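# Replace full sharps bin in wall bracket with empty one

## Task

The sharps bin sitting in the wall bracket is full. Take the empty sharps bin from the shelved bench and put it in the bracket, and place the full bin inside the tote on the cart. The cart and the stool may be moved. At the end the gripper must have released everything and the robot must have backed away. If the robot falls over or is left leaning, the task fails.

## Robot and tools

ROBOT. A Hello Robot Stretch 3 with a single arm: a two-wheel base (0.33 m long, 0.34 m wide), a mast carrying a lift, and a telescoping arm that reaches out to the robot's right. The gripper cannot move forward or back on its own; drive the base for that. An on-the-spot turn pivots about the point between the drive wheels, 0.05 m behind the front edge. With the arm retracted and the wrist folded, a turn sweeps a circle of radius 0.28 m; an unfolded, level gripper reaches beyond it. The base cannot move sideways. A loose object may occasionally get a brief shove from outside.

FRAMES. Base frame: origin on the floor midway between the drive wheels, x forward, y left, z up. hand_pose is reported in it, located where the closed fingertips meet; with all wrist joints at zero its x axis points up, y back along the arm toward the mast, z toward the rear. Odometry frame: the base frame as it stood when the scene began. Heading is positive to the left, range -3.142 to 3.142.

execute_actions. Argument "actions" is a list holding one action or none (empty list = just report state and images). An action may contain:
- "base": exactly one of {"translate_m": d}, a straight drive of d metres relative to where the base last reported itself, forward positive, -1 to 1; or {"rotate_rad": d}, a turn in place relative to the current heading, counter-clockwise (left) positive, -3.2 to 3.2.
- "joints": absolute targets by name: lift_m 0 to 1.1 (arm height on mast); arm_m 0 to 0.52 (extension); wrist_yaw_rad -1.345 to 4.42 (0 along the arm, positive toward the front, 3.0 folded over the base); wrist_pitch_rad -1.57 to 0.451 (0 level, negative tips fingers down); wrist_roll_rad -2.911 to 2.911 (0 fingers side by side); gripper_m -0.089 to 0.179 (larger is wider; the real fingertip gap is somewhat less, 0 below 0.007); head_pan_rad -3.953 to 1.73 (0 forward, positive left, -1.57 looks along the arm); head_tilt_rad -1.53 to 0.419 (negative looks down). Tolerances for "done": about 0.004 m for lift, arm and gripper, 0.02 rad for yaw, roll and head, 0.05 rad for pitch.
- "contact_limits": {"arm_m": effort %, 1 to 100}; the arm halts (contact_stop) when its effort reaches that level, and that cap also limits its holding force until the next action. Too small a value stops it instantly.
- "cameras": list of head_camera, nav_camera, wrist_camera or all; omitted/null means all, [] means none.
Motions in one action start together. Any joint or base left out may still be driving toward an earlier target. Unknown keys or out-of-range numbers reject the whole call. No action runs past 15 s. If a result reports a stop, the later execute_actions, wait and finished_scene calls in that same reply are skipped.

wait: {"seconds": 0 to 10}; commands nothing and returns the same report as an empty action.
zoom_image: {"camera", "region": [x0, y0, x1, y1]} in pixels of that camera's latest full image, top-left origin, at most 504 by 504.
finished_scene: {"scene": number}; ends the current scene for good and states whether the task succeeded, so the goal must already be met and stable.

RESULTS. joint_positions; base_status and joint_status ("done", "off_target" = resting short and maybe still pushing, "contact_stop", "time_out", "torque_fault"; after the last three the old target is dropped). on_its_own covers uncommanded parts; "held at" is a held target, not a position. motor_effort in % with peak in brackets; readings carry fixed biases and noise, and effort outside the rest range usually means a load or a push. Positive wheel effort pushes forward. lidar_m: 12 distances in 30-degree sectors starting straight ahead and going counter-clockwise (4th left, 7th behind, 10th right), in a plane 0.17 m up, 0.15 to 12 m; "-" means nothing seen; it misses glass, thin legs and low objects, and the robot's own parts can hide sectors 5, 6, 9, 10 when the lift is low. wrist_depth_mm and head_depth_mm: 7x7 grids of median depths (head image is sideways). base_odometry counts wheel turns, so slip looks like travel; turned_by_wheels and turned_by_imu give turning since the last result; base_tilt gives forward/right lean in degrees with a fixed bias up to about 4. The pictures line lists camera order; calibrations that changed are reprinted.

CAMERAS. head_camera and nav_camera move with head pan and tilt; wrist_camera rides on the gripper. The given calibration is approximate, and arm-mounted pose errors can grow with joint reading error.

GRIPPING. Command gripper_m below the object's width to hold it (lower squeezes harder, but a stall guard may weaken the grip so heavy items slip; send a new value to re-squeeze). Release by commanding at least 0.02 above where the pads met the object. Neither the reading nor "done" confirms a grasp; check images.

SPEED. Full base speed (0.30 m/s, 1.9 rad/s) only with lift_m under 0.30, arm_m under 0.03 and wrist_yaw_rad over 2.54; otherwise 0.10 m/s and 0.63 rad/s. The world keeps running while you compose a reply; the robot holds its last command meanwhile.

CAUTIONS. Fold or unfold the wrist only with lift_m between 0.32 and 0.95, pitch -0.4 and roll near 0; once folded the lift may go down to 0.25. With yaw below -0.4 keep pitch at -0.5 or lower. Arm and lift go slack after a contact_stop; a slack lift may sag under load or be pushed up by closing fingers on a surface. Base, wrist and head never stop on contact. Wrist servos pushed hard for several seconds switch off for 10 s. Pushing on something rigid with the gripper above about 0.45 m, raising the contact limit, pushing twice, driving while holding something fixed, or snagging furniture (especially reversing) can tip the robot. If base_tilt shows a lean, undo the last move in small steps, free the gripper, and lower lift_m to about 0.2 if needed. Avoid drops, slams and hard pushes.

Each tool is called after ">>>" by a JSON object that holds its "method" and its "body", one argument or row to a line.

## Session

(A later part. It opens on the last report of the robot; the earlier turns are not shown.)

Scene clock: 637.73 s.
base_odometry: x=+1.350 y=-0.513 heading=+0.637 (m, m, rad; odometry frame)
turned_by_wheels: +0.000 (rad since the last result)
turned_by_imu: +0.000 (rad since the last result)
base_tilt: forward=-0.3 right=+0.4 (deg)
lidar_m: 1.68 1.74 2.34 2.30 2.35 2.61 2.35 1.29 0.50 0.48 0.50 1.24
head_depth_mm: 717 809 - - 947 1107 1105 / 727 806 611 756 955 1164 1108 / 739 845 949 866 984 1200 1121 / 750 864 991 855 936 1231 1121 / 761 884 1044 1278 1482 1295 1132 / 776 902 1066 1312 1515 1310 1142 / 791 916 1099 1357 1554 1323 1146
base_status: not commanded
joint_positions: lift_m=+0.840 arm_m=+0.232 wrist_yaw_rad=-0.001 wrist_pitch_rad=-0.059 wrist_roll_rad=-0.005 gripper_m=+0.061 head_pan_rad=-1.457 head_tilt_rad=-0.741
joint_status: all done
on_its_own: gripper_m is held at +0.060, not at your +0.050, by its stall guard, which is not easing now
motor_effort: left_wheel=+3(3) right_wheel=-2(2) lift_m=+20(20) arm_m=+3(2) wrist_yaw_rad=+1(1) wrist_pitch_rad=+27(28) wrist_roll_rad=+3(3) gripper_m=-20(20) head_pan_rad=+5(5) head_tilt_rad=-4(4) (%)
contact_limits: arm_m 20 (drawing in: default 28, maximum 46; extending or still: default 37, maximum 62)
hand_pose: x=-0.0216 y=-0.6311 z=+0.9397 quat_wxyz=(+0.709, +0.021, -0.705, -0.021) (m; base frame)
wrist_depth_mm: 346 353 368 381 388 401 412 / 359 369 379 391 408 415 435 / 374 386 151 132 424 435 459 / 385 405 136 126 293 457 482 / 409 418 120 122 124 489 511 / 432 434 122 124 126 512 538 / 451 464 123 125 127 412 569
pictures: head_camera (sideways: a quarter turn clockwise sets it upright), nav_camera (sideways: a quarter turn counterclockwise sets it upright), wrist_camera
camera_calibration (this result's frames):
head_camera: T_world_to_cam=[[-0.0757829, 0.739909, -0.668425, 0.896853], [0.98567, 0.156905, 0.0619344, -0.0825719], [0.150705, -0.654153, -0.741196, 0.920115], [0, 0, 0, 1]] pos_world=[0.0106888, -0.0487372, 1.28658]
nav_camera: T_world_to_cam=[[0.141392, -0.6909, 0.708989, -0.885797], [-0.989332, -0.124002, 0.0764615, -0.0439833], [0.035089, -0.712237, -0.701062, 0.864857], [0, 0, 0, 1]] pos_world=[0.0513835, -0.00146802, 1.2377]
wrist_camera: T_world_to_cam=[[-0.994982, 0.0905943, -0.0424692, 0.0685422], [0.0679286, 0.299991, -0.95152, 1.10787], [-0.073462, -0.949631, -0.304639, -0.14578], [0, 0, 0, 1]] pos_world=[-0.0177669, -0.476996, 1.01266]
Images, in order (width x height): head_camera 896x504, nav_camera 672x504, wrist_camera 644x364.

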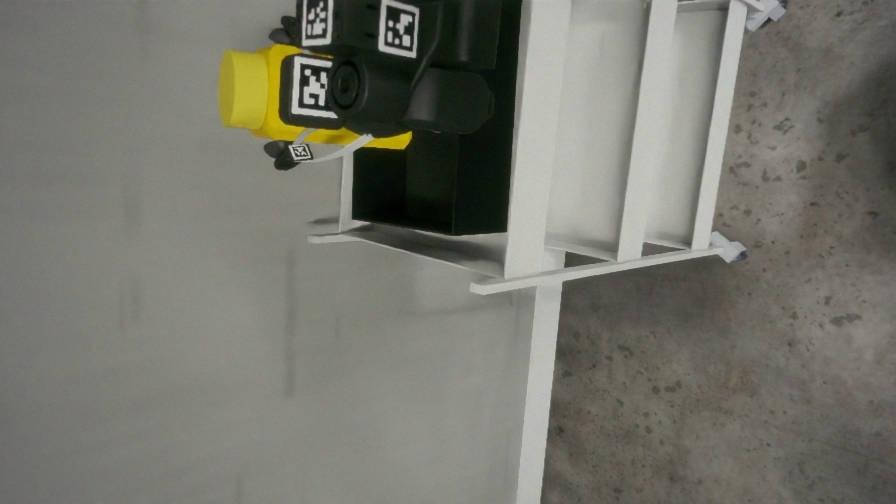

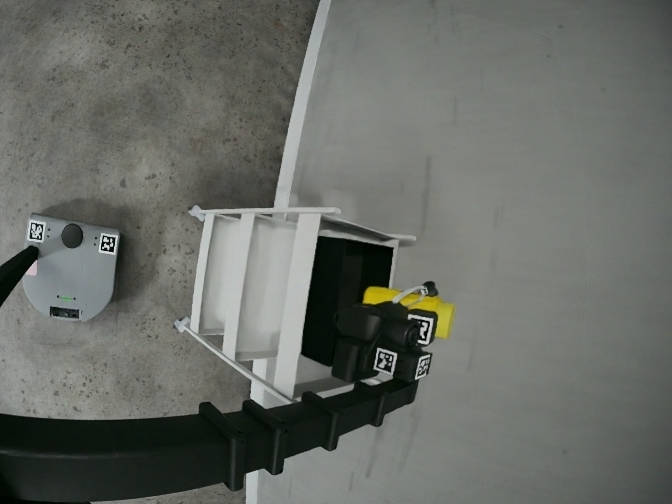

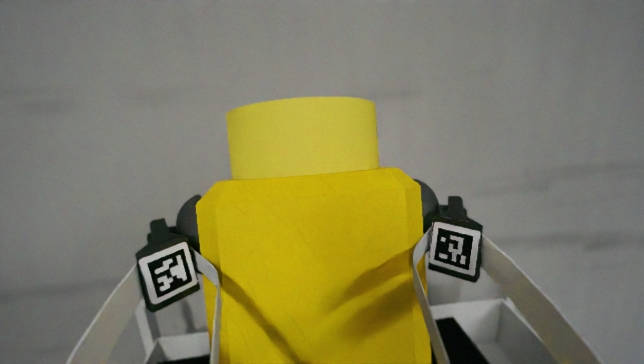

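>>> {"method": "execute_actions", "body": {
  "actions": [
    {"joints": {"lift_m": 0.71}}
  ],
  "cameras": ["head_camera", "wrist_camera"]
}}

Scene clock: 649.27 s.
base_odometry: x=+1.350 y=-0.513 heading=+0.637 (m, m, rad; odometry frame)
turned_by_wheels: +0.000 (rad since the last result)
turned_by_imu: +0.000 (rad since the last result)
base_tilt: forward=-0.3 right=+0.4 (deg)
lidar_m: 1.68 1.74 2.34 2.29 2.35 2.61 2.35 1.29 0.50 0.48 0.50 1.24
head_depth_mm: 715 817 910 871 952 1107 1107 / 727 831 913 - 977 1163 1114 / 738 848 954 787 983 1195 1120 / 748 864 989 852 939 1226 1124 / 763 882 1043 1277 1486 1300 1134 / 777 900 1068 1321 1517 1307 1141 / 789 919 1099 1355 1551 1318 1142
base_status: not commanded
joint_positions: lift_m=+0.710 arm_m=+0.232 wrist_yaw_rad=-0.001 wrist_pitch_rad=-0.059 wrist_roll_rad=-0.005 gripper_m=+0.061 head_pan_rad=-1.457 head_tilt_rad=-0.741
joint_status: all done
on_its_own: gripper_m is held at +0.060, not at your +0.050, by its stall guard, which is not easing now
motor_effort: left_wheel=+3(3) right_wheel=-2(2) lift_m=+20(20) arm_m=+3(3) wrist_yaw_rad=+1(1) wrist_pitch_rad=+28(28) wrist_roll_rad=+3(3) gripper_m=-20(21) head_pan_rad=+4(4) head_tilt_rad=-4(3) (%)
hand_pose: x=-0.0216 y=-0.6311 z=+0.8096 quat_wxyz=(+0.709, +0.021, -0.705, -0.021) (m; base frame)
wrist_depth_mm: 351 359 363 375 397 407 414 / 361 376 378 398 405 421 436 / 374 389 151 132 424 446 456 / 394 403 136 127 293 459 480 / 412 412 121 122 124 340 508 / 420 241 121 124 126 270 244 / 193 276 122 125 127 258 172
pictures: head_camera (sideways: a quarter turn clockwise sets it upright), wrist_camera
camera_calibration (this result's frames):
head_camera: T_world_to_cam=[[-0.0757829, 0.739909, -0.668425, 0.896853], [0.98567, 0.156905, 0.0619344, -0.0825719], [0.150705, -0.654153, -0.741196, 0.920115], [0, 0, 0, 1]] pos_world=[0.0106888, -0.0487372, 1.28658]
wrist_camera: T_world_to_cam=[[-0.994982, 0.0906046, -0.0424475, 0.0630066], [0.067929, 0.300222, -0.951447, 0.984193], [-0.0734619, -0.949556, -0.304871, -0.185159], [0, 0, 0, 1]] pos_world=[-0.0177669, -0.477005, 0.882632]
Images, in order (width x height): head_camera 896x504, wrist_camera 644x364.

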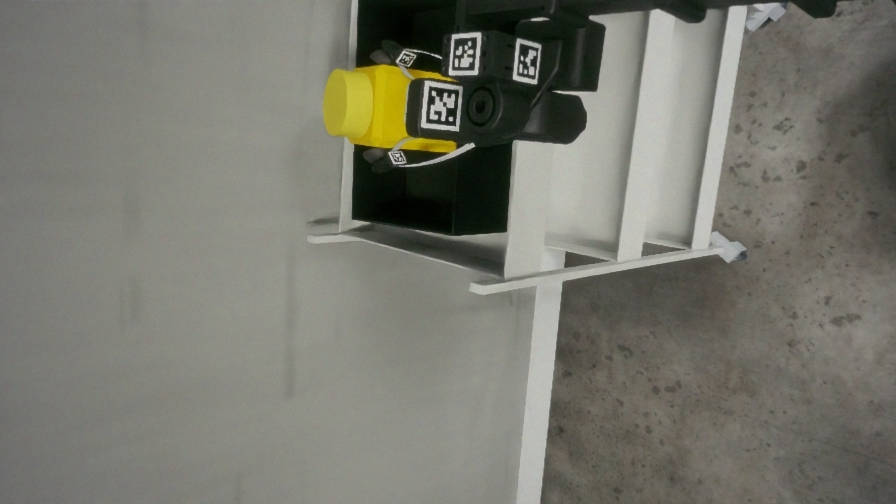

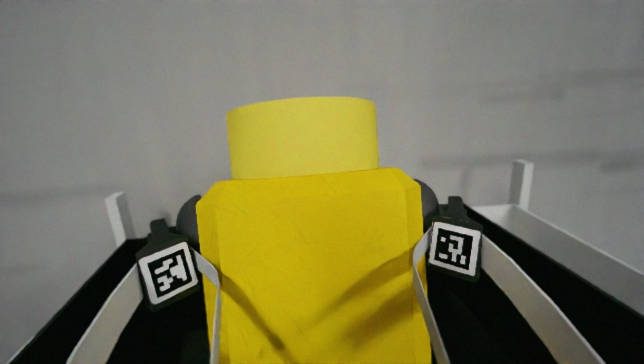

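>>> {"method": "execute_actions", "body": {
  "actions": [
    {"joints": {"lift_m": 0.692}}
  ],
  "cameras": ["wrist_camera"]
}}

Scene clock: 658.63 s.
base_odometry: x=+1.350 y=-0.513 heading=+0.637 (m, m, rad; odometry frame)
turned_by_wheels: +0.000 (rad since the last result)
turned_by_imu: +0.000 (rad since the last result)
base_tilt: forward=-0.3 right=+0.3 (deg)
lidar_m: 1.68 1.73 2.34 2.29 2.35 2.60 2.34 1.30 0.50 0.48 0.50 1.24
head_depth_mm: 713 819 908 858 - 1103 1102 / 724 829 913 705 973 1161 1113 / 736 847 951 864 987 1200 1115 / 751 866 991 853 936 1229 1123 / 764 882 1045 1277 1483 1304 1133 / 776 896 1065 1312 1514 1302 1144 / 791 917 1089 1348 1548 1320 1148
base_status: not commanded
joint_positions: lift_m=+0.692 arm_m=+0.232 wrist_yaw_rad=-0.001 wrist_pitch_rad=-0.023 wrist_roll_rad=-0.004 gripper_m=+0.061 head_pan_rad=-1.457 head_tilt_rad=-0.741
joint_status: all done
on_its_own: gripper_m is held at +0.060, not at your +0.050, by its stall guard, which is not easing now
motor_effort: left_wheel=+3(3) right_wheel=-2(2) lift_m=+17(19) arm_m=+3(3) wrist_yaw_rad=+1(0) wrist_pitch_rad=+11(28) wrist_roll_rad=+3(3) gripper_m=-20(20) head_pan_rad=+5(5) head_tilt_rad=-4(4) (%)
hand_pose: x=-0.0216 y=-0.6323 z=+0.8011 quat_wxyz=(+0.709, +0.008, -0.705, -0.009) (m; base frame)
wrist_depth_mm: 349 360 374 384 392 404 419 / 362 374 384 385 409 420 436 / 377 388 146 130 424 442 456 / 391 403 132 124 289 459 473 / 404 408 120 122 124 280 497 / 418 240 122 124 127 269 192 / 184 276 124 126 129 256 172
pictures: wrist_camera
camera_calibration (this result's frames):
wrist_camera: T_world_to_cam=[[-0.994983, 0.0889969, -0.0456966, 0.0643437], [0.0679079, 0.265387, -0.961748, 0.962641], [-0.0734653, -0.960026, -0.270099, -0.223451], [0, 0, 0, 1]] pos_world=[-0.0177659, -0.475717, 0.868404]
Images, in order (width x height): wrist_camera 644x364.

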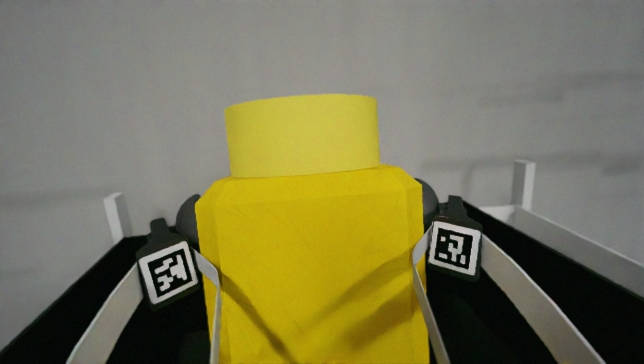

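>>> {"method": "execute_actions", "body": {
  "actions": [
    {"joints": {"gripper_m": 0.15}}
  ],
  "cameras": ["head_camera", "wrist_camera"]
}}

Scene clock: 664.97 s.
base_odometry: x=+1.350 y=-0.513 heading=+0.637 (m, m, rad; odometry frame)
turned_by_wheels: +0.000 (rad since the last result)
turned_by_imu: +0.000 (rad since the last result)
base_tilt: forward=-0.3 right=+0.3 (deg)
lidar_m: 1.68 1.74 2.34 2.29 2.36 2.61 2.35 1.29 0.50 0.48 0.50 1.24
head_depth_mm: 717 817 911 853 - 1110 1106 / 727 834 915 698 977 1163 1107 / 741 845 948 784 982 1197 1115 / 752 864 987 854 931 1226 1122 / 763 880 1042 1275 1485 1300 1132 / 779 903 1067 1318 1518 1307 1141 / 791 917 1097 1360 1547 1316 1150
base_status: not commanded
joint_positions: lift_m=+0.692 arm_m=+0.232 wrist_yaw_rad=-0.001 wrist_pitch_rad=-0.021 wrist_roll_rad=-0.005 gripper_m=+0.150 head_pan_rad=-1.457 head_tilt_rad=-0.741
joint_status: all done
motor_effort: left_wheel=+3(3) right_wheel=-2(2) lift_m=+17(17) arm_m=+2(3) wrist_yaw_rad=+1(0) wrist_pitch_rad=+10(11) wrist_roll_rad=+3(3) gripper_m=+1(88) head_pan_rad=+5(5) head_tilt_rad=-3(4) (%)
hand_pose: x=-0.0216 y=-0.6324 z=+0.8015 quat_wxyz=(+0.709, +0.008, -0.705, -0.008) (m; base frame)
wrist_depth_mm: 347 357 370 381 396 404 417 / 362 375 387 395 403 420 427 / 377 388 399 121 423 437 454 / 387 398 136 121 440 455 474 / 406 329 117 115 119 - 489 / 420 281 117 118 123 254 205 / 203 265 123 124 129 246 194
pictures: head_camera (sideways: a quarter turn clockwise sets it upright), wrist_camera
camera_calibration (this result's frames):
head_camera: T_world_to_cam=[[-0.0757837, 0.739915, -0.668418, 0.896844], [0.98567, 0.156905, 0.0619348, -0.0825725], [0.150704, -0.654146, -0.741202, 0.920123], [0, 0, 0, 1]] pos_world=[0.0106888, -0.0487371, 1.28658]
wrist_camera: T_world_to_cam=[[-0.994985, 0.0888929, -0.0458562, 0.0644371], [0.0679, 0.263635, -0.96223, 0.962381], [-0.0734461, -0.960518, -0.268349, -0.225091], [0, 0, 0, 1]] pos_world=[-0.0177638, -0.475649, 0.868584]
Images, in order (width x height): head_camera 896x504, wrist_camera 644x364.

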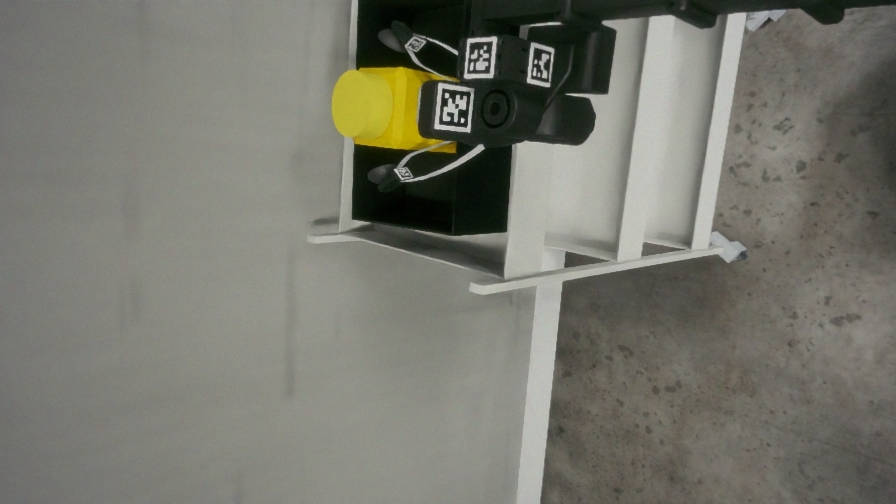

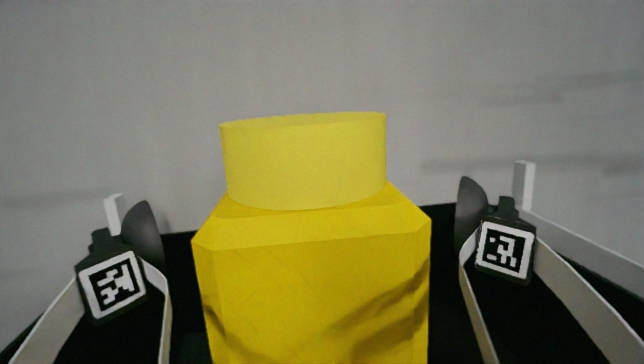

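>>> {"method": "execute_actions", "body": {
  "actions": [
    {"joints": {"arm_m": 0.0}}
  ],
  "cameras": ["head_camera"]
}}

>>> {"method": "execute_actions", "body": {
  "actions": [
    {"joints": {"lift_m": 0.45, "wrist_yaw_rad": 2.9, "wrist_pitch_rad": -0.4, "gripper_m": 0.04, "head_pan_rad": 0.0, "head_tilt_rad": -0.4}}
  ],
  "cameras": []
}}

Scene clock: 724.27 s.
base_odometry: x=+1.350 y=-0.513 heading=+0.637 (m, m, rad; odometry frame)
turned_by_wheels: +0.000 (rad since the last result)
turned_by_imu: +0.001 (rad since the last result)
base_tilt: forward=-0.3 right=+0.3 (deg)
lidar_m: 1.68 1.73 2.33 2.30 2.36 2.61 2.35 1.29 0.50 0.48 0.50 1.24
head_depth_mm: 715 813 908 849 947 1102 - / 728 835 918 723 959 - - / 739 844 943 864 981 1200 1120 / 751 866 987 853 935 1231 1120 / 764 881 1042 1275 1488 1294 1129 / 778 904 1067 1316 1519 1312 1142 / 793 917 1094 1358 1548 1317 1150
base_status: not commanded
joint_positions: lift_m=+0.692 arm_m=+0.000 wrist_yaw_rad=-0.001 wrist_pitch_rad=-0.020 wrist_roll_rad=-0.005 gripper_m=+0.150 head_pan_rad=-1.457 head_tilt_rad=-0.741
joint_status: all done
motor_effort: left_wheel=+3(3) right_wheel=-2(2) lift_m=+18(17) arm_m=-4(5) wrist_yaw_rad=+0(1) wrist_pitch_rad=+9(10) wrist_roll_rad=+3(3) gripper_m=+1(0) head_pan_rad=+5(4) head_tilt_rad=-4(4) (%)
hand_pose: x=-0.0216 y=-0.4009 z=+0.8018 quat_wxyz=(+0.709, +0.007, -0.705, -0.008) (m; base frame)
wrist_depth_mm: 534 547 573 586 616 625 647 / 561 577 587 599 619 643 677 / 573 600 612 344 656 690 707 / 610 614 500 353 522 727 736 / 611 328 313 323 338 - 314 / 448 258 263 267 275 287 816 / 260 263 270 276 559 812 795
pictures: head_camera (sideways: a quarter turn clockwise sets it upright)
camera_calibration (this result's frames):
head_camera: T_world_to_cam=[[-0.0758461, 0.739922, -0.668403, 0.896825], [0.985657, 0.156984, 0.0619357, -0.0825735], [0.150756, -0.654119, -0.741216, 0.92014], [0, 0, 0, 1]] pos_world=[0.0106927, -0.0487364, 1.28658]
Images, in order (width x height): head_camera 896x504.

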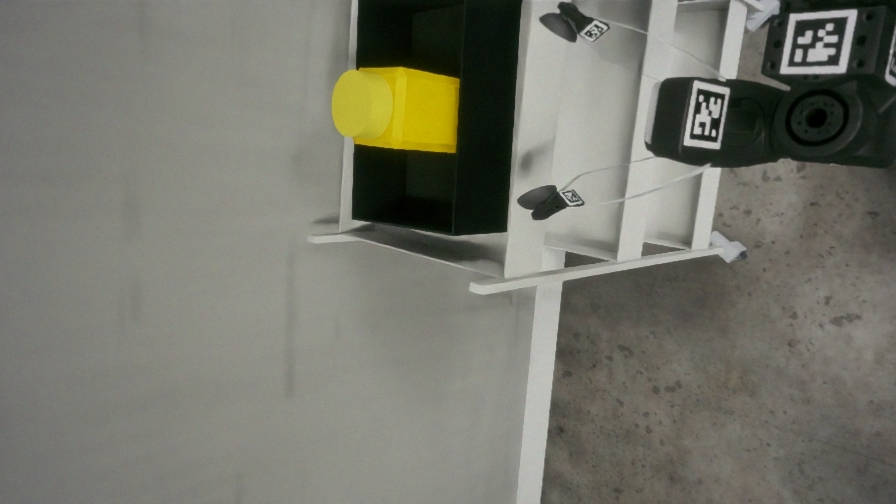

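Scene clock: 727.30 s.
base_odometry: x=+1.350 y=-0.513 heading=+0.637 (m, m, rad; odometry frame)
turned_by_wheels: +0.000 (rad since the last result)
turned_by_imu: +0.000 (rad since the last result)
base_tilt: forward=-0.3 right=+0.4 (deg)
lidar_m: 1.68 1.73 2.33 2.30 2.36 2.61 2.34 1.30 0.50 0.48 0.50 1.24
head_depth_mm: 1369 1489 1629 1792 1936 1584 1289 / 1379 1492 1639 1811 1960 1583 1298 / 1383 1509 1650 1814 1984 1591 1300 / 1386 1519 1656 1842 1972 1605 1303 / 1403 1524 1667 1861 1993 1610 1314 / 1415 1541 1684 1873 2016 1615 1321 / 1416 1546 1693 1876 2038 1624 1318
base_status: not commanded
joint_positions: lift_m=+0.450 arm_m=+0.000 wrist_yaw_rad=+2.897 wrist_pitch_rad=-0.415 wrist_roll_rad=-0.004 gripper_m=+0.040 head_pan_rad=-0.007 head_tilt_rad=-0.409
joint_status: all done
motor_effort: left_wheel=+3(3) right_wheel=-2(2) lift_m=+17(19) arm_m=-3(4) wrist_yaw_rad=+2(5) wrist_pitch_rad=+7(8) wrist_roll_rad=+3(3) gripper_m=+1(84) head_pan_rad=+5(48) head_tilt_rad=+4(25) (%)
hand_pose: x=+0.0332 y=+0.0729 z=+0.4638 quat_wxyz=(+0.229, +0.703, +0.061, +0.671) (m; base frame)
wrist_depth_mm: - - - - - - - / - - - - - - - / - - - - - - - / 962 984 957 945 985 922 928 / 809 - 816 794 814 754 776 / 676 - 666 664 637 669 645 / 600 591 598 594 589 580 568
pictures: none
No camera images: the call's "cameras" was empty. Leave "cameras" out to get every camera's image.

>>> {"method": "execute_actions", "body": {
  "actions": [
    {"base": {"rotate_rad": -0.251}, "joints": {"lift_m": 0.28, "head_pan_rad": -3.0, "head_tilt_rad": -0.45}}
  ],
  "cameras": ["head_camera", "nav_camera"]
}}

Scene clock: 753.20 s.
base_odometry: x=+1.350 y=-0.513 heading=+0.386 (m, m, rad; odometry frame)
turned_by_wheels: -0.251 (rad since the last result)
turned_by_imu: -0.249 (rad since the last result)
base_tilt: forward=-0.3 right=+0.3 (deg)
lidar_m: 1.68 1.68 1.93 2.88 2.45 2.64 2.34 1.83 0.54 0.48 0.48 1.02
head_depth_mm: 2623 2827 2706 2641 1934 1516 1258 / 2630 2774 3120 2675 1939 1526 1263 / 2585 2825 3118 2559 1975 1536 1278 / 2600 2879 3166 2755 1980 1553 1277 / 2600 2837 3127 2766 2004 1558 1276 / 2581 2808 3107 2794 2003 1566 1293 / 2591 2731 2765 2553 2029 1579 1301
base_status: done
joint_positions: lift_m=+0.280 arm_m=+0.000 wrist_yaw_rad=+2.897 wrist_pitch_rad=-0.415 wrist_roll_rad=-0.004 gripper_m=+0.040 head_pan_rad=-2.993 head_tilt_rad=-0.445
joint_status: all done
motor_effort: left_wheel=+3(9) right_wheel=-2(5) lift_m=+17(15) arm_m=-3(4) wrist_yaw_rad=+1(2) wrist_pitch_rad=+7(7) wrist_roll_rad=+3(3) gripper_m=+0(1) head_pan_rad=-3(47) head_tilt_rad=-2(7) (%)
hand_pose: x=+0.0332 y=+0.0729 z=+0.2937 quat_wxyz=(+0.229, +0.703, +0.061, +0.671) (m; base frame)
wrist_depth_mm: - - - - - - - / - - - - - - - / - 871 873 873 837 832 826 / - 677 680 688 671 652 637 / 572 - 583 551 568 553 543 / 494 - - 485 459 478 467 / 433 - - 421 412 411 400
pictures: head_camera (sideways: a quarter turn clockwise sets it upright), nav_camera (sideways: a quarter turn counterclockwise sets it upright)
camera_calibration (this result's frames):
head_camera: T_world_to_cam=[[0.511825, 0.067904, -0.856402, 1.13829], [0.207292, -0.977178, 0.046407, -0.05763], [-0.833706, -0.201278, -0.51422, 0.630865], [0, 0, 0, 1]] pos_world=[-0.0447024, -0.00662992, 1.30191]
nav_camera: T_world_to_cam=[[-0.450617, -0.130268, 0.883162, -1.10925], [-0.136014, 0.987764, 0.0762989, -0.0490065], [-0.882295, -0.0857408, -0.462821, 0.560516], [0, 0, 0, 1]] pos_world=[-0.0119703, -0.0480339, 1.2428]
Images, in order (width x height): head_camera 896x504, nav_camera 672x504.

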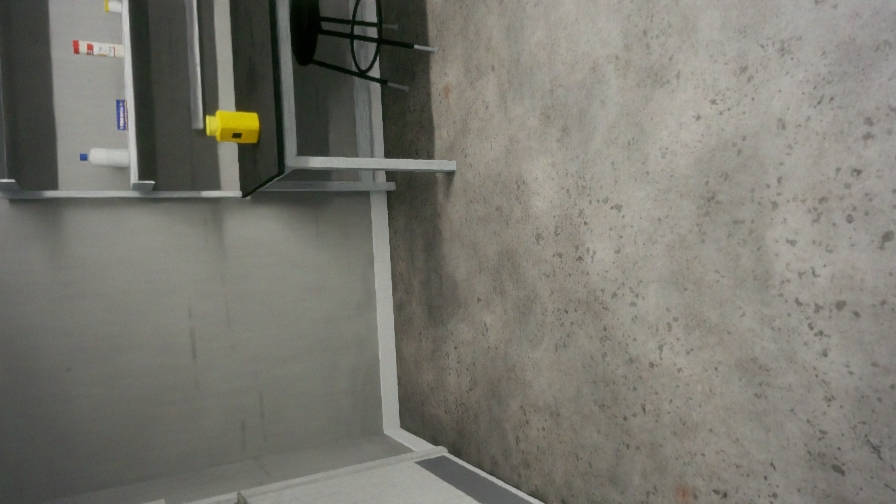

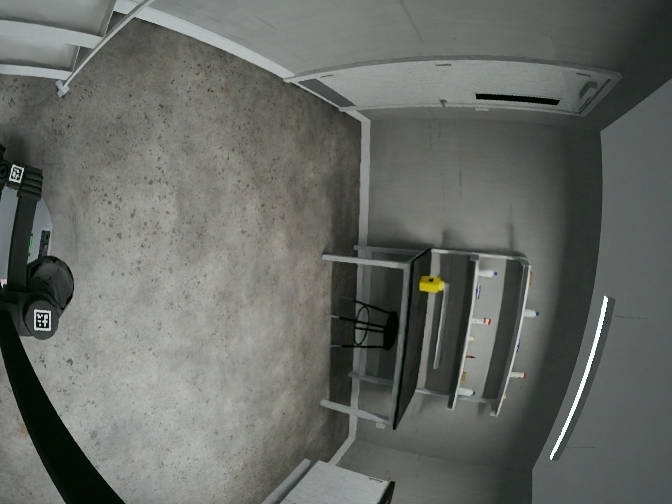

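>>> {"method": "execute_actions", "body": {
  "actions": [
    {"base": {"translate_m": -1.0}}
  ],
  "cameras": []
}}

>>> {"method": "execute_actions", "body": {
  "actions": [
    {"base": {"translate_m": -0.99}}
  ],
  "cameras": ["head_camera", "nav_camera"]
}}

Scene clock: 781.30 s.
base_odometry: x=+0.424 y=-0.889 heading=+0.386 (m, m, rad; odometry frame)
turned_by_wheels: +0.000 (rad since the last result)
turned_by_imu: +0.003 (rad since the last result)
base_tilt: forward=-0.3 right=+0.4 (deg)
lidar_m: 2.29 2.65 3.04 2.02 2.02 2.05 1.35 2.13 1.35 1.16 1.16 1.00
head_depth_mm: 1777 1946 1732 2275 1919 1515 1250 / 1783 1956 1620 2317 1949 1537 1265 / 1755 1941 1603 2336 1891 1541 1274 / 1777 1935 2103 2366 1989 1550 1274 / 1781 1933 2129 2363 1991 1553 1282 / 1771 1922 2131 2374 2008 1574 1290 / 1754 1921 2116 2357 2029 1578 1301
base_status: done
joint_positions: lift_m=+0.280 arm_m=+0.000 wrist_yaw_rad=+2.898 wrist_pitch_rad=-0.415 wrist_roll_rad=-0.004 gripper_m=+0.040 head_pan_rad=-2.993 head_tilt_rad=-0.446
joint_status: not commanded
motor_effort: left_wheel=+3(10) right_wheel=-2(7) lift_m=+17(17) arm_m=-3(4) wrist_yaw_rad=+2(2) wrist_pitch_rad=+7(7) wrist_roll_rad=+3(3) gripper_m=+0(0) head_pan_rad=-4(4) head_tilt_rad=-1(1) (%)
hand_pose: x=+0.0331 y=+0.0729 z=+0.2937 quat_wxyz=(+0.229, +0.703, +0.061, +0.671) (m; base frame)
wrist_depth_mm: - - - - - - - / - - - - - - - / - 879 861 816 842 807 800 / - 676 700 680 668 646 648 / 571 - 584 544 565 544 543 / 495 - - 473 464 469 466 / 435 - - 422 413 413 409
pictures: none
No camera images: the call's "cameras" was empty. Leave "cameras" out to get every camera's image.

Scene clock: 786.30 s.
base_odometry: x=-0.493 y=-1.262 heading=+0.386 (m, m, rad; odometry frame)
turned_by_wheels: +0.000 (rad since the last result)
turned_by_imu: +0.002 (rad since the last result)
base_tilt: forward=-0.3 right=+0.4 (deg)
lidar_m: 2.01 3.61 2.03 1.75 1.75 0.65 0.87 0.40 1.35 1.41 1.40 1.64
head_depth_mm: 968 1030 1131 1096 798 628 1169 / 963 1023 1148 1104 803 632 1170 / 956 1011 1143 1116 748 636 1179 / 946 1010 1153 1128 741 641 569 / 921 869 1145 1136 823 644 574 / 927 1000 1122 1271 1364 650 577 / 949 1035 1143 1270 1431 1536 1270
base_status: done
joint_positions: lift_m=+0.280 arm_m=+0.000 wrist_yaw_rad=+2.898 wrist_pitch_rad=-0.415 wrist_roll_rad=-0.004 gripper_m=+0.040 head_pan_rad=-2.993 head_tilt_rad=-0.446
joint_status: not commanded
motor_effort: left_wheel=+3(9) right_wheel=-2(6) lift_m=+17(17) arm_m=-3(4) wrist_yaw_rad=+2(2) wrist_pitch_rad=+7(7) wrist_roll_rad=+3(3) gripper_m=+0(1) head_pan_rad=-3(4) head_tilt_rad=-1(2) (%)
hand_pose: x=+0.0331 y=+0.0729 z=+0.2937 quat_wxyz=(+0.229, +0.703, +0.061, +0.671) (m; base frame)
wrist_depth_mm: - - - - - - - / - - - - - - - / - 879 863 844 860 835 797 / - 687 683 676 650 649 646 / 573 - 566 562 581 545 546 / 494 - - 484 458 470 471 / 442 - - 414 412 406 411
pictures: head_camera (sideways: a quarter turn clockwise sets it upright), nav_camera (sideways: a quarter turn counterclockwise sets it upright)
camera_calibration (this result's frames):
head_camera: T_world_to_cam=[[0.512748, 0.0679008, -0.85585, 1.13756], [0.206979, -0.977241, 0.0464712, -0.0577116], [-0.833216, -0.200971, -0.515132, 0.63205], [0, 0, 0, 1]] pos_world=[-0.0447042, -0.00661616, 1.30185]
nav_camera: T_world_to_cam=[[-0.451585, -0.130286, 0.882665, -1.10859], [-0.135827, 0.987789, 0.0763116, -0.0490241], [-0.881829, -0.0854286, -0.463767, 0.561744], [0, 0, 0, 1]] pos_world=[-0.0119208, -0.0480197, 1.24278]
Images, in order (width x height): head_camera 896x504, nav_camera 672x504.

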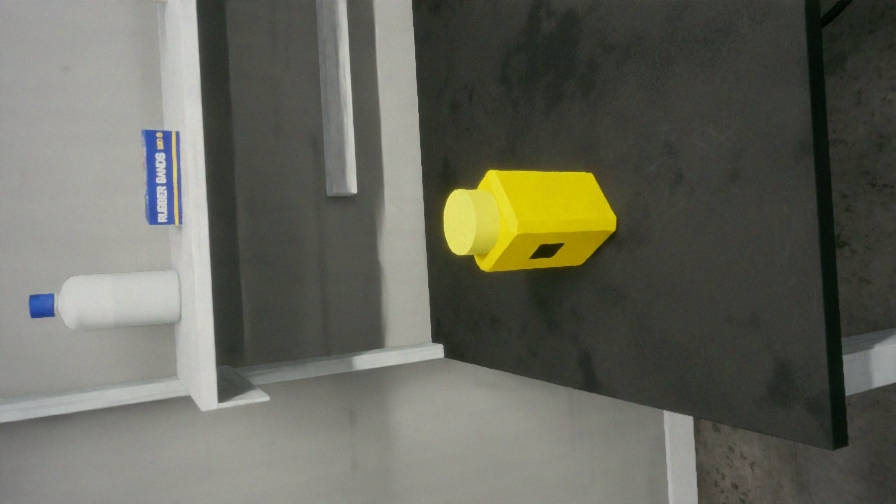

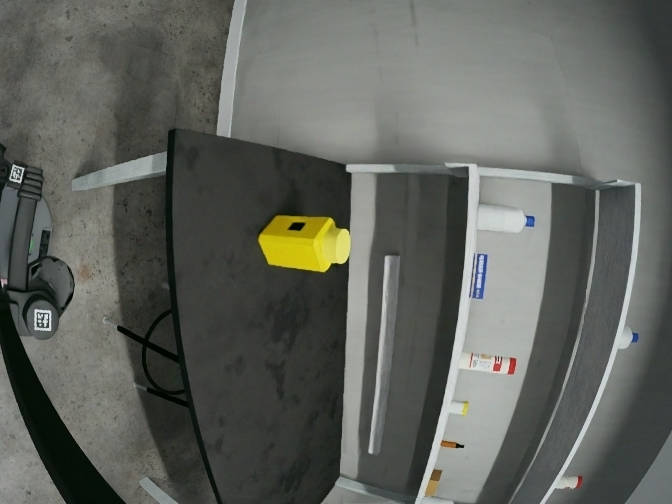

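>>> {"method": "zoom_image", "body": {
  "camera": "head_camera",
  "region": [420, 140, 640, 300]
}}

Region (420, 140, 640, 300) of head_camera's 896x504 image, scaled by 2.291, with more detail than that image has; it fills the top 367 rows of this view, and the rest is white.

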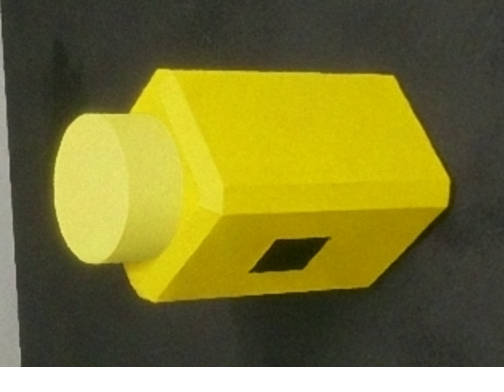

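>>> {"method": "execute_actions", "body": {
  "actions": [
    {"base": {"rotate_rad": -1.32}, "joints": {"lift_m": 0.88, "head_pan_rad": -1.5, "head_tilt_rad": -0.6}}
  ],
  "cameras": ["head_camera", "nav_camera"]
}}

Scene clock: 878.57 s.
base_odometry: x=-0.493 y=-1.262 heading=-0.934 (m, m, rad; odometry frame)
turned_by_wheels: -1.320 (rad since the last result)
turned_by_imu: -1.310 (rad since the last result)
base_tilt: forward=-0.3 right=+0.3 (deg)
lidar_m: 1.41 1.47 1.92 3.61 3.43 1.82 1.75 0.90 0.65 1.04 0.40 1.47
head_depth_mm: 691 1016 1118 860 678 581 - / 899 1046 1126 688 684 586 - / 775 1066 1154 815 690 599 - / 881 1063 1154 887 697 605 - / 961 1094 1245 1425 747 623 1177 / 988 1115 1267 1472 1666 1415 1201 / 998 1125 1289 1509 1687 1423 1204
base_status: done
joint_positions: lift_m=+0.880 arm_m=+0.000 wrist_yaw_rad=+2.898 wrist_pitch_rad=-0.415 wrist_roll_rad=-0.004 gripper_m=+0.040 head_pan_rad=-1.507 head_tilt_rad=-0.593
joint_status: all done
motor_effort: left_wheel=+3(13) right_wheel=-2(5) lift_m=+32(34) arm_m=-4(4) wrist_yaw_rad=+2(2) wrist_pitch_rad=+7(7) wrist_roll_rad=+3(3) gripper_m=+0(1) head_pan_rad=+5(49) head_tilt_rad=-2(14) (%)
hand_pose: x=+0.0330 y=+0.0729 z=+0.8929 quat_wxyz=(+0.229, +0.703, +0.061, +0.671) (m; base frame)
wrist_depth_mm: - - - - - - - / - - - - - - - / - - - - - - - / - - - - - - - / - - - - - - - / - - - - - - - / - - - - - - -
pictures: head_camera (sideways: a quarter turn clockwise sets it upright), nav_camera (sideways: a quarter turn counterclockwise sets it upright)
camera_calibration (this result's frames):
head_camera: T_world_to_cam=[[-0.0319499, 0.63649, -0.770623, 1.02977], [0.991723, 0.116117, 0.0547891, -0.0733178], [0.124355, -0.762494, -0.634932, 0.782063], [0, 0, 0, 1]] pos_world=[0.00835858, -0.0506084, 1.29414]
nav_camera: T_world_to_cam=[[0.0995717, -0.585307, 0.804675, -1.01026], [-0.995015, -0.0631014, 0.0772258, -0.0449584], [0.00557526, -0.808353, -0.588672, 0.718843], [0, 0, 0, 1]] pos_world=[0.0518512, -0.0130706, 1.23956]
Images, in order (width x height): head_camera 896x504, nav_camera 672x504.

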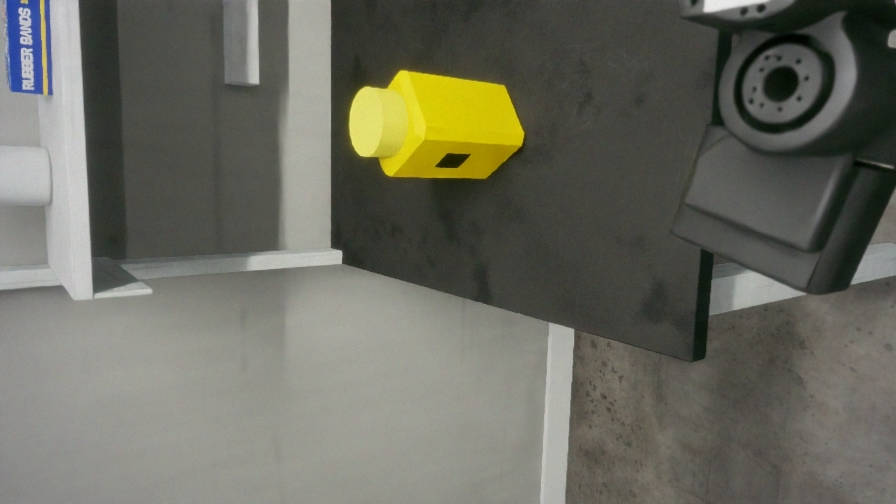

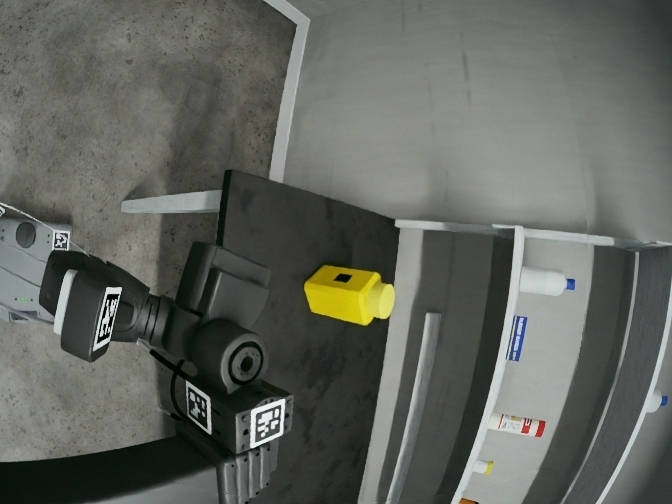

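>>> {"method": "zoom_image", "body": {
  "camera": "head_camera",
  "region": [330, 50, 550, 200]
}}

Region (330, 50, 550, 200) of head_camera's 896x504 image, scaled by 2.291, with more detail than that image has; it fills the top 344 rows of this view, and the rest is white.

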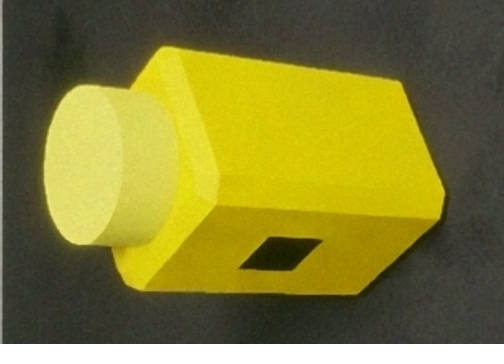

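>>> {"method": "execute_actions", "body": {
  "actions": [
    {"base": {"translate_m": -0.135}, "joints": {"wrist_yaw_rad": 0.55, "wrist_pitch_rad": 0.0, "gripper_m": 0.179}}
  ],
  "cameras": ["head_camera", "wrist_camera"]
}}

Scene clock: 908.53 s.
base_odometry: x=-0.574 y=-1.154 heading=-0.933 (m, m, rad; odometry frame)
turned_by_wheels: +0.000 (rad since the last result)
turned_by_imu: +0.001 (rad since the last result)
base_tilt: forward=-0.3 right=+0.3 (deg)
lidar_m: 1.54 1.61 1.99 3.60 2.34 1.68 1.61 1.21 0.57 0.83 0.46 1.61
head_depth_mm: 904 1008 1114 859 677 581 - / 898 1028 1133 870 685 591 - / 713 1056 1149 826 713 - 1129 / 805 1084 1168 717 720 - 1180 / 933 1063 1175 898 702 1083 1140 / 945 1111 1272 1409 729 699 1147 / 1001 1131 1297 1517 1685 1356 1207
base_status: done
joint_positions: lift_m=+0.880 arm_m=+0.000 wrist_yaw_rad=+0.553 wrist_pitch_rad=-0.021 wrist_roll_rad=-0.004 gripper_m=+0.179 head_pan_rad=-1.507 head_tilt_rad=-0.593
joint_status: all done
motor_effort: left_wheel=+3(4) right_wheel=-2(6) lift_m=+32(32) arm_m=-3(3) wrist_yaw_rad=-1(3) wrist_pitch_rad=+10(11) wrist_roll_rad=+3(3) gripper_m=+0(89) head_pan_rad=+4(5) head_tilt_rad=-3(3) (%)
hand_pose: x=+0.1129 y=-0.3628 z=+0.9889 quat_wxyz=(+0.684, +0.200, -0.676, +0.186) (m; base frame)
wrist_depth_mm: - - - 940 770 718 686 / - - - 976 848 770 719 / - - - - 912 787 717 / - - - - 425 835 759 / - - - - 384 585 635 / - - - 515 406 465 465 / - - 431 406 402 386 373
pictures: head_camera (sideways: a quarter turn clockwise sets it upright), wrist_camera
camera_calibration (this result's frames):
head_camera: T_world_to_cam=[[-0.0319499, 0.63649, -0.770623, 1.02977], [0.991723, 0.116117, 0.0547891, -0.0733178], [0.124355, -0.762494, -0.634932, 0.782063], [0, 0, 0, 1]] pos_world=[0.00835858, -0.0506084, 1.29414]
wrist_camera: T_world_to_cam=[[-0.892953, -0.447775, -0.0461814, -0.0229664], [-0.0805107, 0.259802, -0.9623, 1.0779], [0.442892, -0.855571, -0.268041, 0.0735025], [0, 0, 0, 1]] pos_world=[0.0337209, -0.227438, 1.0559]
Images, in order (width x height): head_camera 896x504, wrist_camera 644x364.

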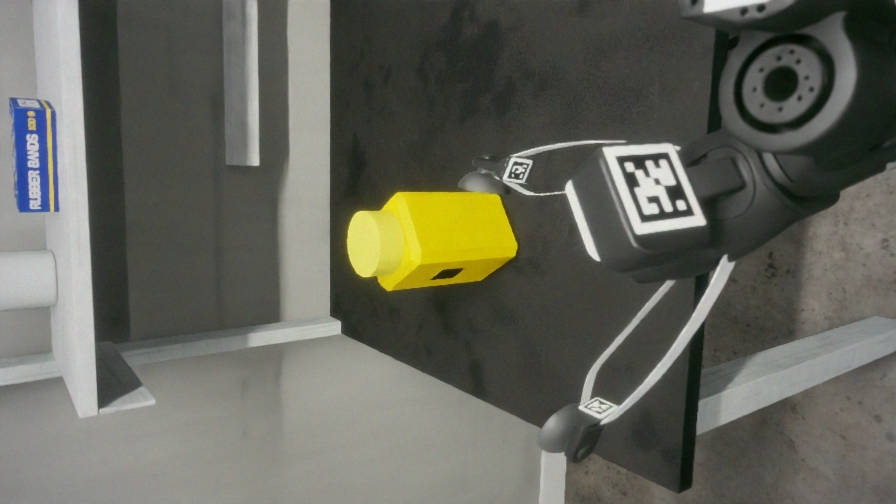

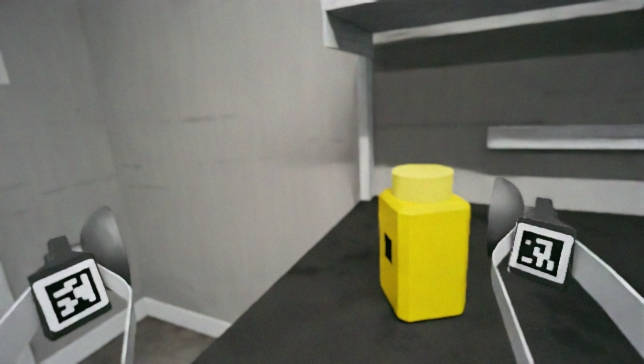

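>>> {"method": "execute_actions", "body": {
  "actions": [
    {"joints": {"arm_m": 0.303, "head_tilt_rad": -0.5}, "contact_limits": {"arm_m": 15}}
  ],
  "cameras": ["head_camera", "wrist_camera"]
}}

Scene clock: 925.23 s.
base_odometry: x=-0.574 y=-1.154 heading=-0.933 (m, m, rad; odometry frame)
turned_by_wheels: +0.000 (rad since the last result)
turned_by_imu: +0.001 (rad since the last result)
base_tilt: forward=-0.3 right=+0.4 (deg)
lidar_m: 1.54 1.60 1.99 3.60 2.33 1.68 1.61 1.21 0.57 0.82 0.46 1.60
head_depth_mm: 914 1020 1117 - 740 597 1159 / 916 1030 1150 - 725 601 1186 / 921 1043 1157 - 751 604 1197 / 833 1059 1189 716 734 608 1200 / 948 1026 1172 980 767 613 1241 / 976 1062 1223 1379 773 619 769 / 1000 1109 1250 1419 1651 639 1255
base_status: not commanded
joint_positions: lift_m=+0.880 arm_m=+0.303 wrist_yaw_rad=+0.552 wrist_pitch_rad=-0.020 wrist_roll_rad=-0.004 gripper_m=+0.179 head_pan_rad=-1.507 head_tilt_rad=-0.507
joint_status: all done
motor_effort: left_wheel=+3(3) right_wheel=-2(2) lift_m=+32(33) arm_m=+3(7) wrist_yaw_rad=-1(2) wrist_pitch_rad=+9(10) wrist_roll_rad=+3(3) gripper_m=+0(1) head_pan_rad=+5(5) head_tilt_rad=+3(14) (%)
contact_limits: arm_m 15 (drawing in: default 28, maximum 46; extending or still: default 37, maximum 62)
hand_pose: x=+0.1126 y=-0.6655 z=+0.9892 quat_wxyz=(+0.684, +0.199, -0.677, +0.186) (m; base frame)
wrist_depth_mm: 991 815 683 595 563 516 466 / - 891 761 649 581 530 482 / - 924 795 668 609 547 492 / - - 835 707 633 552 453 / - - 885 702 639 616 526 / - - 908 177 494 470 466 / - - 387 140 375 387 378
pictures: head_camera (sideways: a quarter turn clockwise sets it upright), wrist_camera
camera_calibration (this result's frames):
head_camera: T_world_to_cam=[[-0.0275944, 0.568328, -0.822339, 1.09716], [0.991436, 0.12061, 0.0500862, -0.0671992], [0.127648, -0.813914, -0.566789, 0.693396], [0, 0, 0, 1]] pos_world=[0.008389, -0.05108, 1.29862]
wrist_camera: T_world_to_cam=[[-0.893709, -0.446254, -0.046287, -0.157648], [-0.0794517, 0.258963, -0.962614, 1.15646], [0.441557, -0.856619, -0.266893, -0.186978], [0, 0, 0, 1]] pos_world=[0.0335529, -0.53, 1.05602]
Images, in order (width x height): head_camera 896x504, wrist_camera 644x364.

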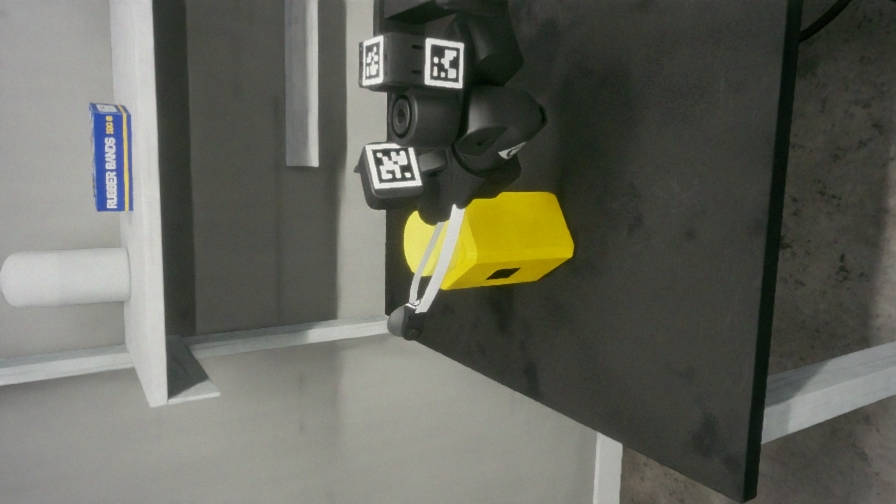

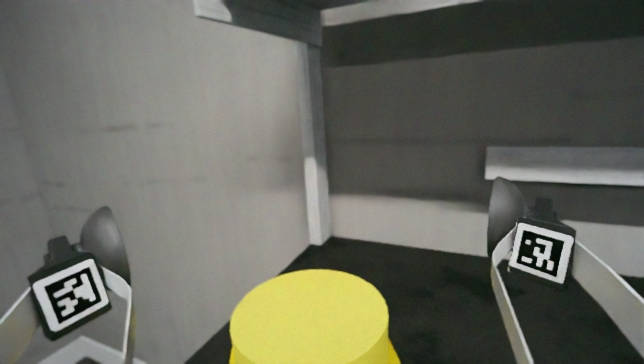

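>>> {"method": "execute_actions", "body": {
  "actions": [
    {"joints": {"arm_m": 0.292, "lift_m": 0.80}, "contact_limits": {"arm_m": 15}}
  ],
  "cameras": ["head_camera", "wrist_camera"]
}}

Scene clock: 963.83 s.
base_odometry: x=-0.574 y=-1.154 heading=-0.933 (m, m, rad; odometry frame)
turned_by_wheels: +0.000 (rad since the last result)
turned_by_imu: +0.000 (rad since the last result)
base_tilt: forward=-0.3 right=+0.3 (deg)
lidar_m: 1.54 1.61 1.99 3.60 2.33 1.68 1.61 1.21 0.57 0.82 0.46 1.61
head_depth_mm: 913 1018 1132 1031 693 597 1156 / 916 1033 1147 1043 - 601 1186 / 921 1047 1167 1100 704 604 1198 / 836 1063 1184 695 735 608 1208 / 949 1027 1174 1029 767 613 1231 / 974 1069 1218 1382 774 616 769 / 996 1108 1242 1421 1651 639 1253
base_status: not commanded
joint_positions: lift_m=+0.800 arm_m=+0.292 wrist_yaw_rad=+0.552 wrist_pitch_rad=-0.020 wrist_roll_rad=-0.004 gripper_m=+0.179 head_pan_rad=-1.507 head_tilt_rad=-0.507
joint_status: all done
motor_effort: left_wheel=+3(3) right_wheel=-2(2) lift_m=+17(30) arm_m=-4(0) wrist_yaw_rad=-1(1) wrist_pitch_rad=+9(9) wrist_roll_rad=+3(3) gripper_m=+1(1) head_pan_rad=+5(5) head_tilt_rad=+4(3) (%)
contact_limits: arm_m 15 (drawing in: default 28, maximum 46; extending or still: default 37, maximum 62)
hand_pose: x=+0.1126 y=-0.6551 z=+0.9100 quat_wxyz=(+0.684, +0.199, -0.677, +0.186) (m; base frame)
wrist_depth_mm: - 842 733 639 580 516 475 / - 907 769 648 603 533 476 / - 969 792 619 611 559 502 / - - 130 115 625 576 531 / - - 131 118 133 480 454 / - - 111 113 117 345 340 / - 323 115 117 123 283 273
pictures: head_camera (sideways: a quarter turn clockwise sets it upright), wrist_camera
camera_calibration (this result's frames):
head_camera: T_world_to_cam=[[-0.0275935, 0.568314, -0.822349, 1.09718], [0.991436, 0.120611, 0.0500852, -0.0671979], [0.127648, -0.813924, -0.566774, 0.693377], [0, 0, 0, 1]] pos_world=[0.00838901, -0.05108, 1.29862]
wrist_camera: T_world_to_cam=[[-0.893707, -0.446257, -0.0462947, -0.156633], [-0.0794068, 0.25889, -0.962637, 1.07742], [0.441569, -0.856639, -0.266807, -0.199245], [0, 0, 0, 1]] pos_world=[0.0335511, -0.519514, 0.976758]
Images, in order (width x height): head_camera 896x504, wrist_camera 644x364.

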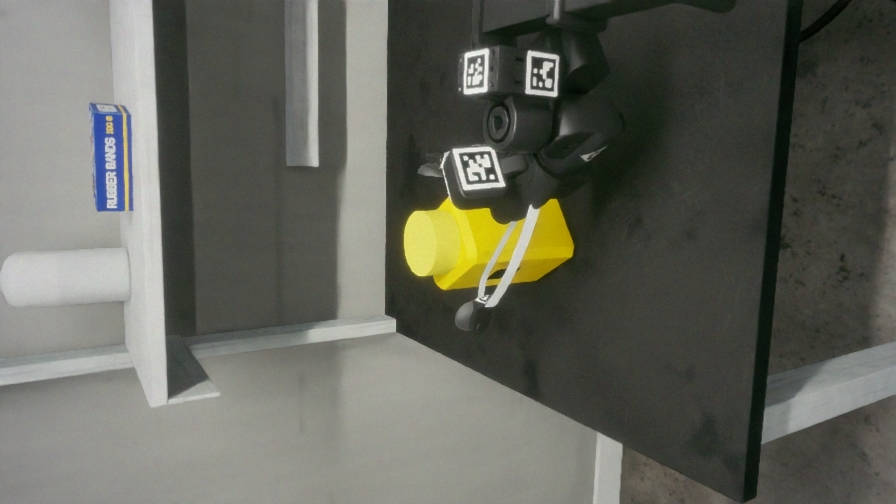

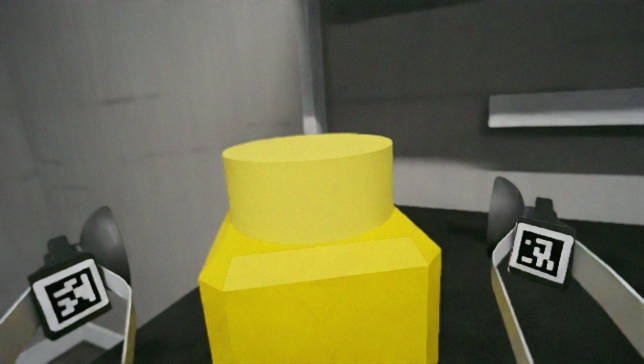

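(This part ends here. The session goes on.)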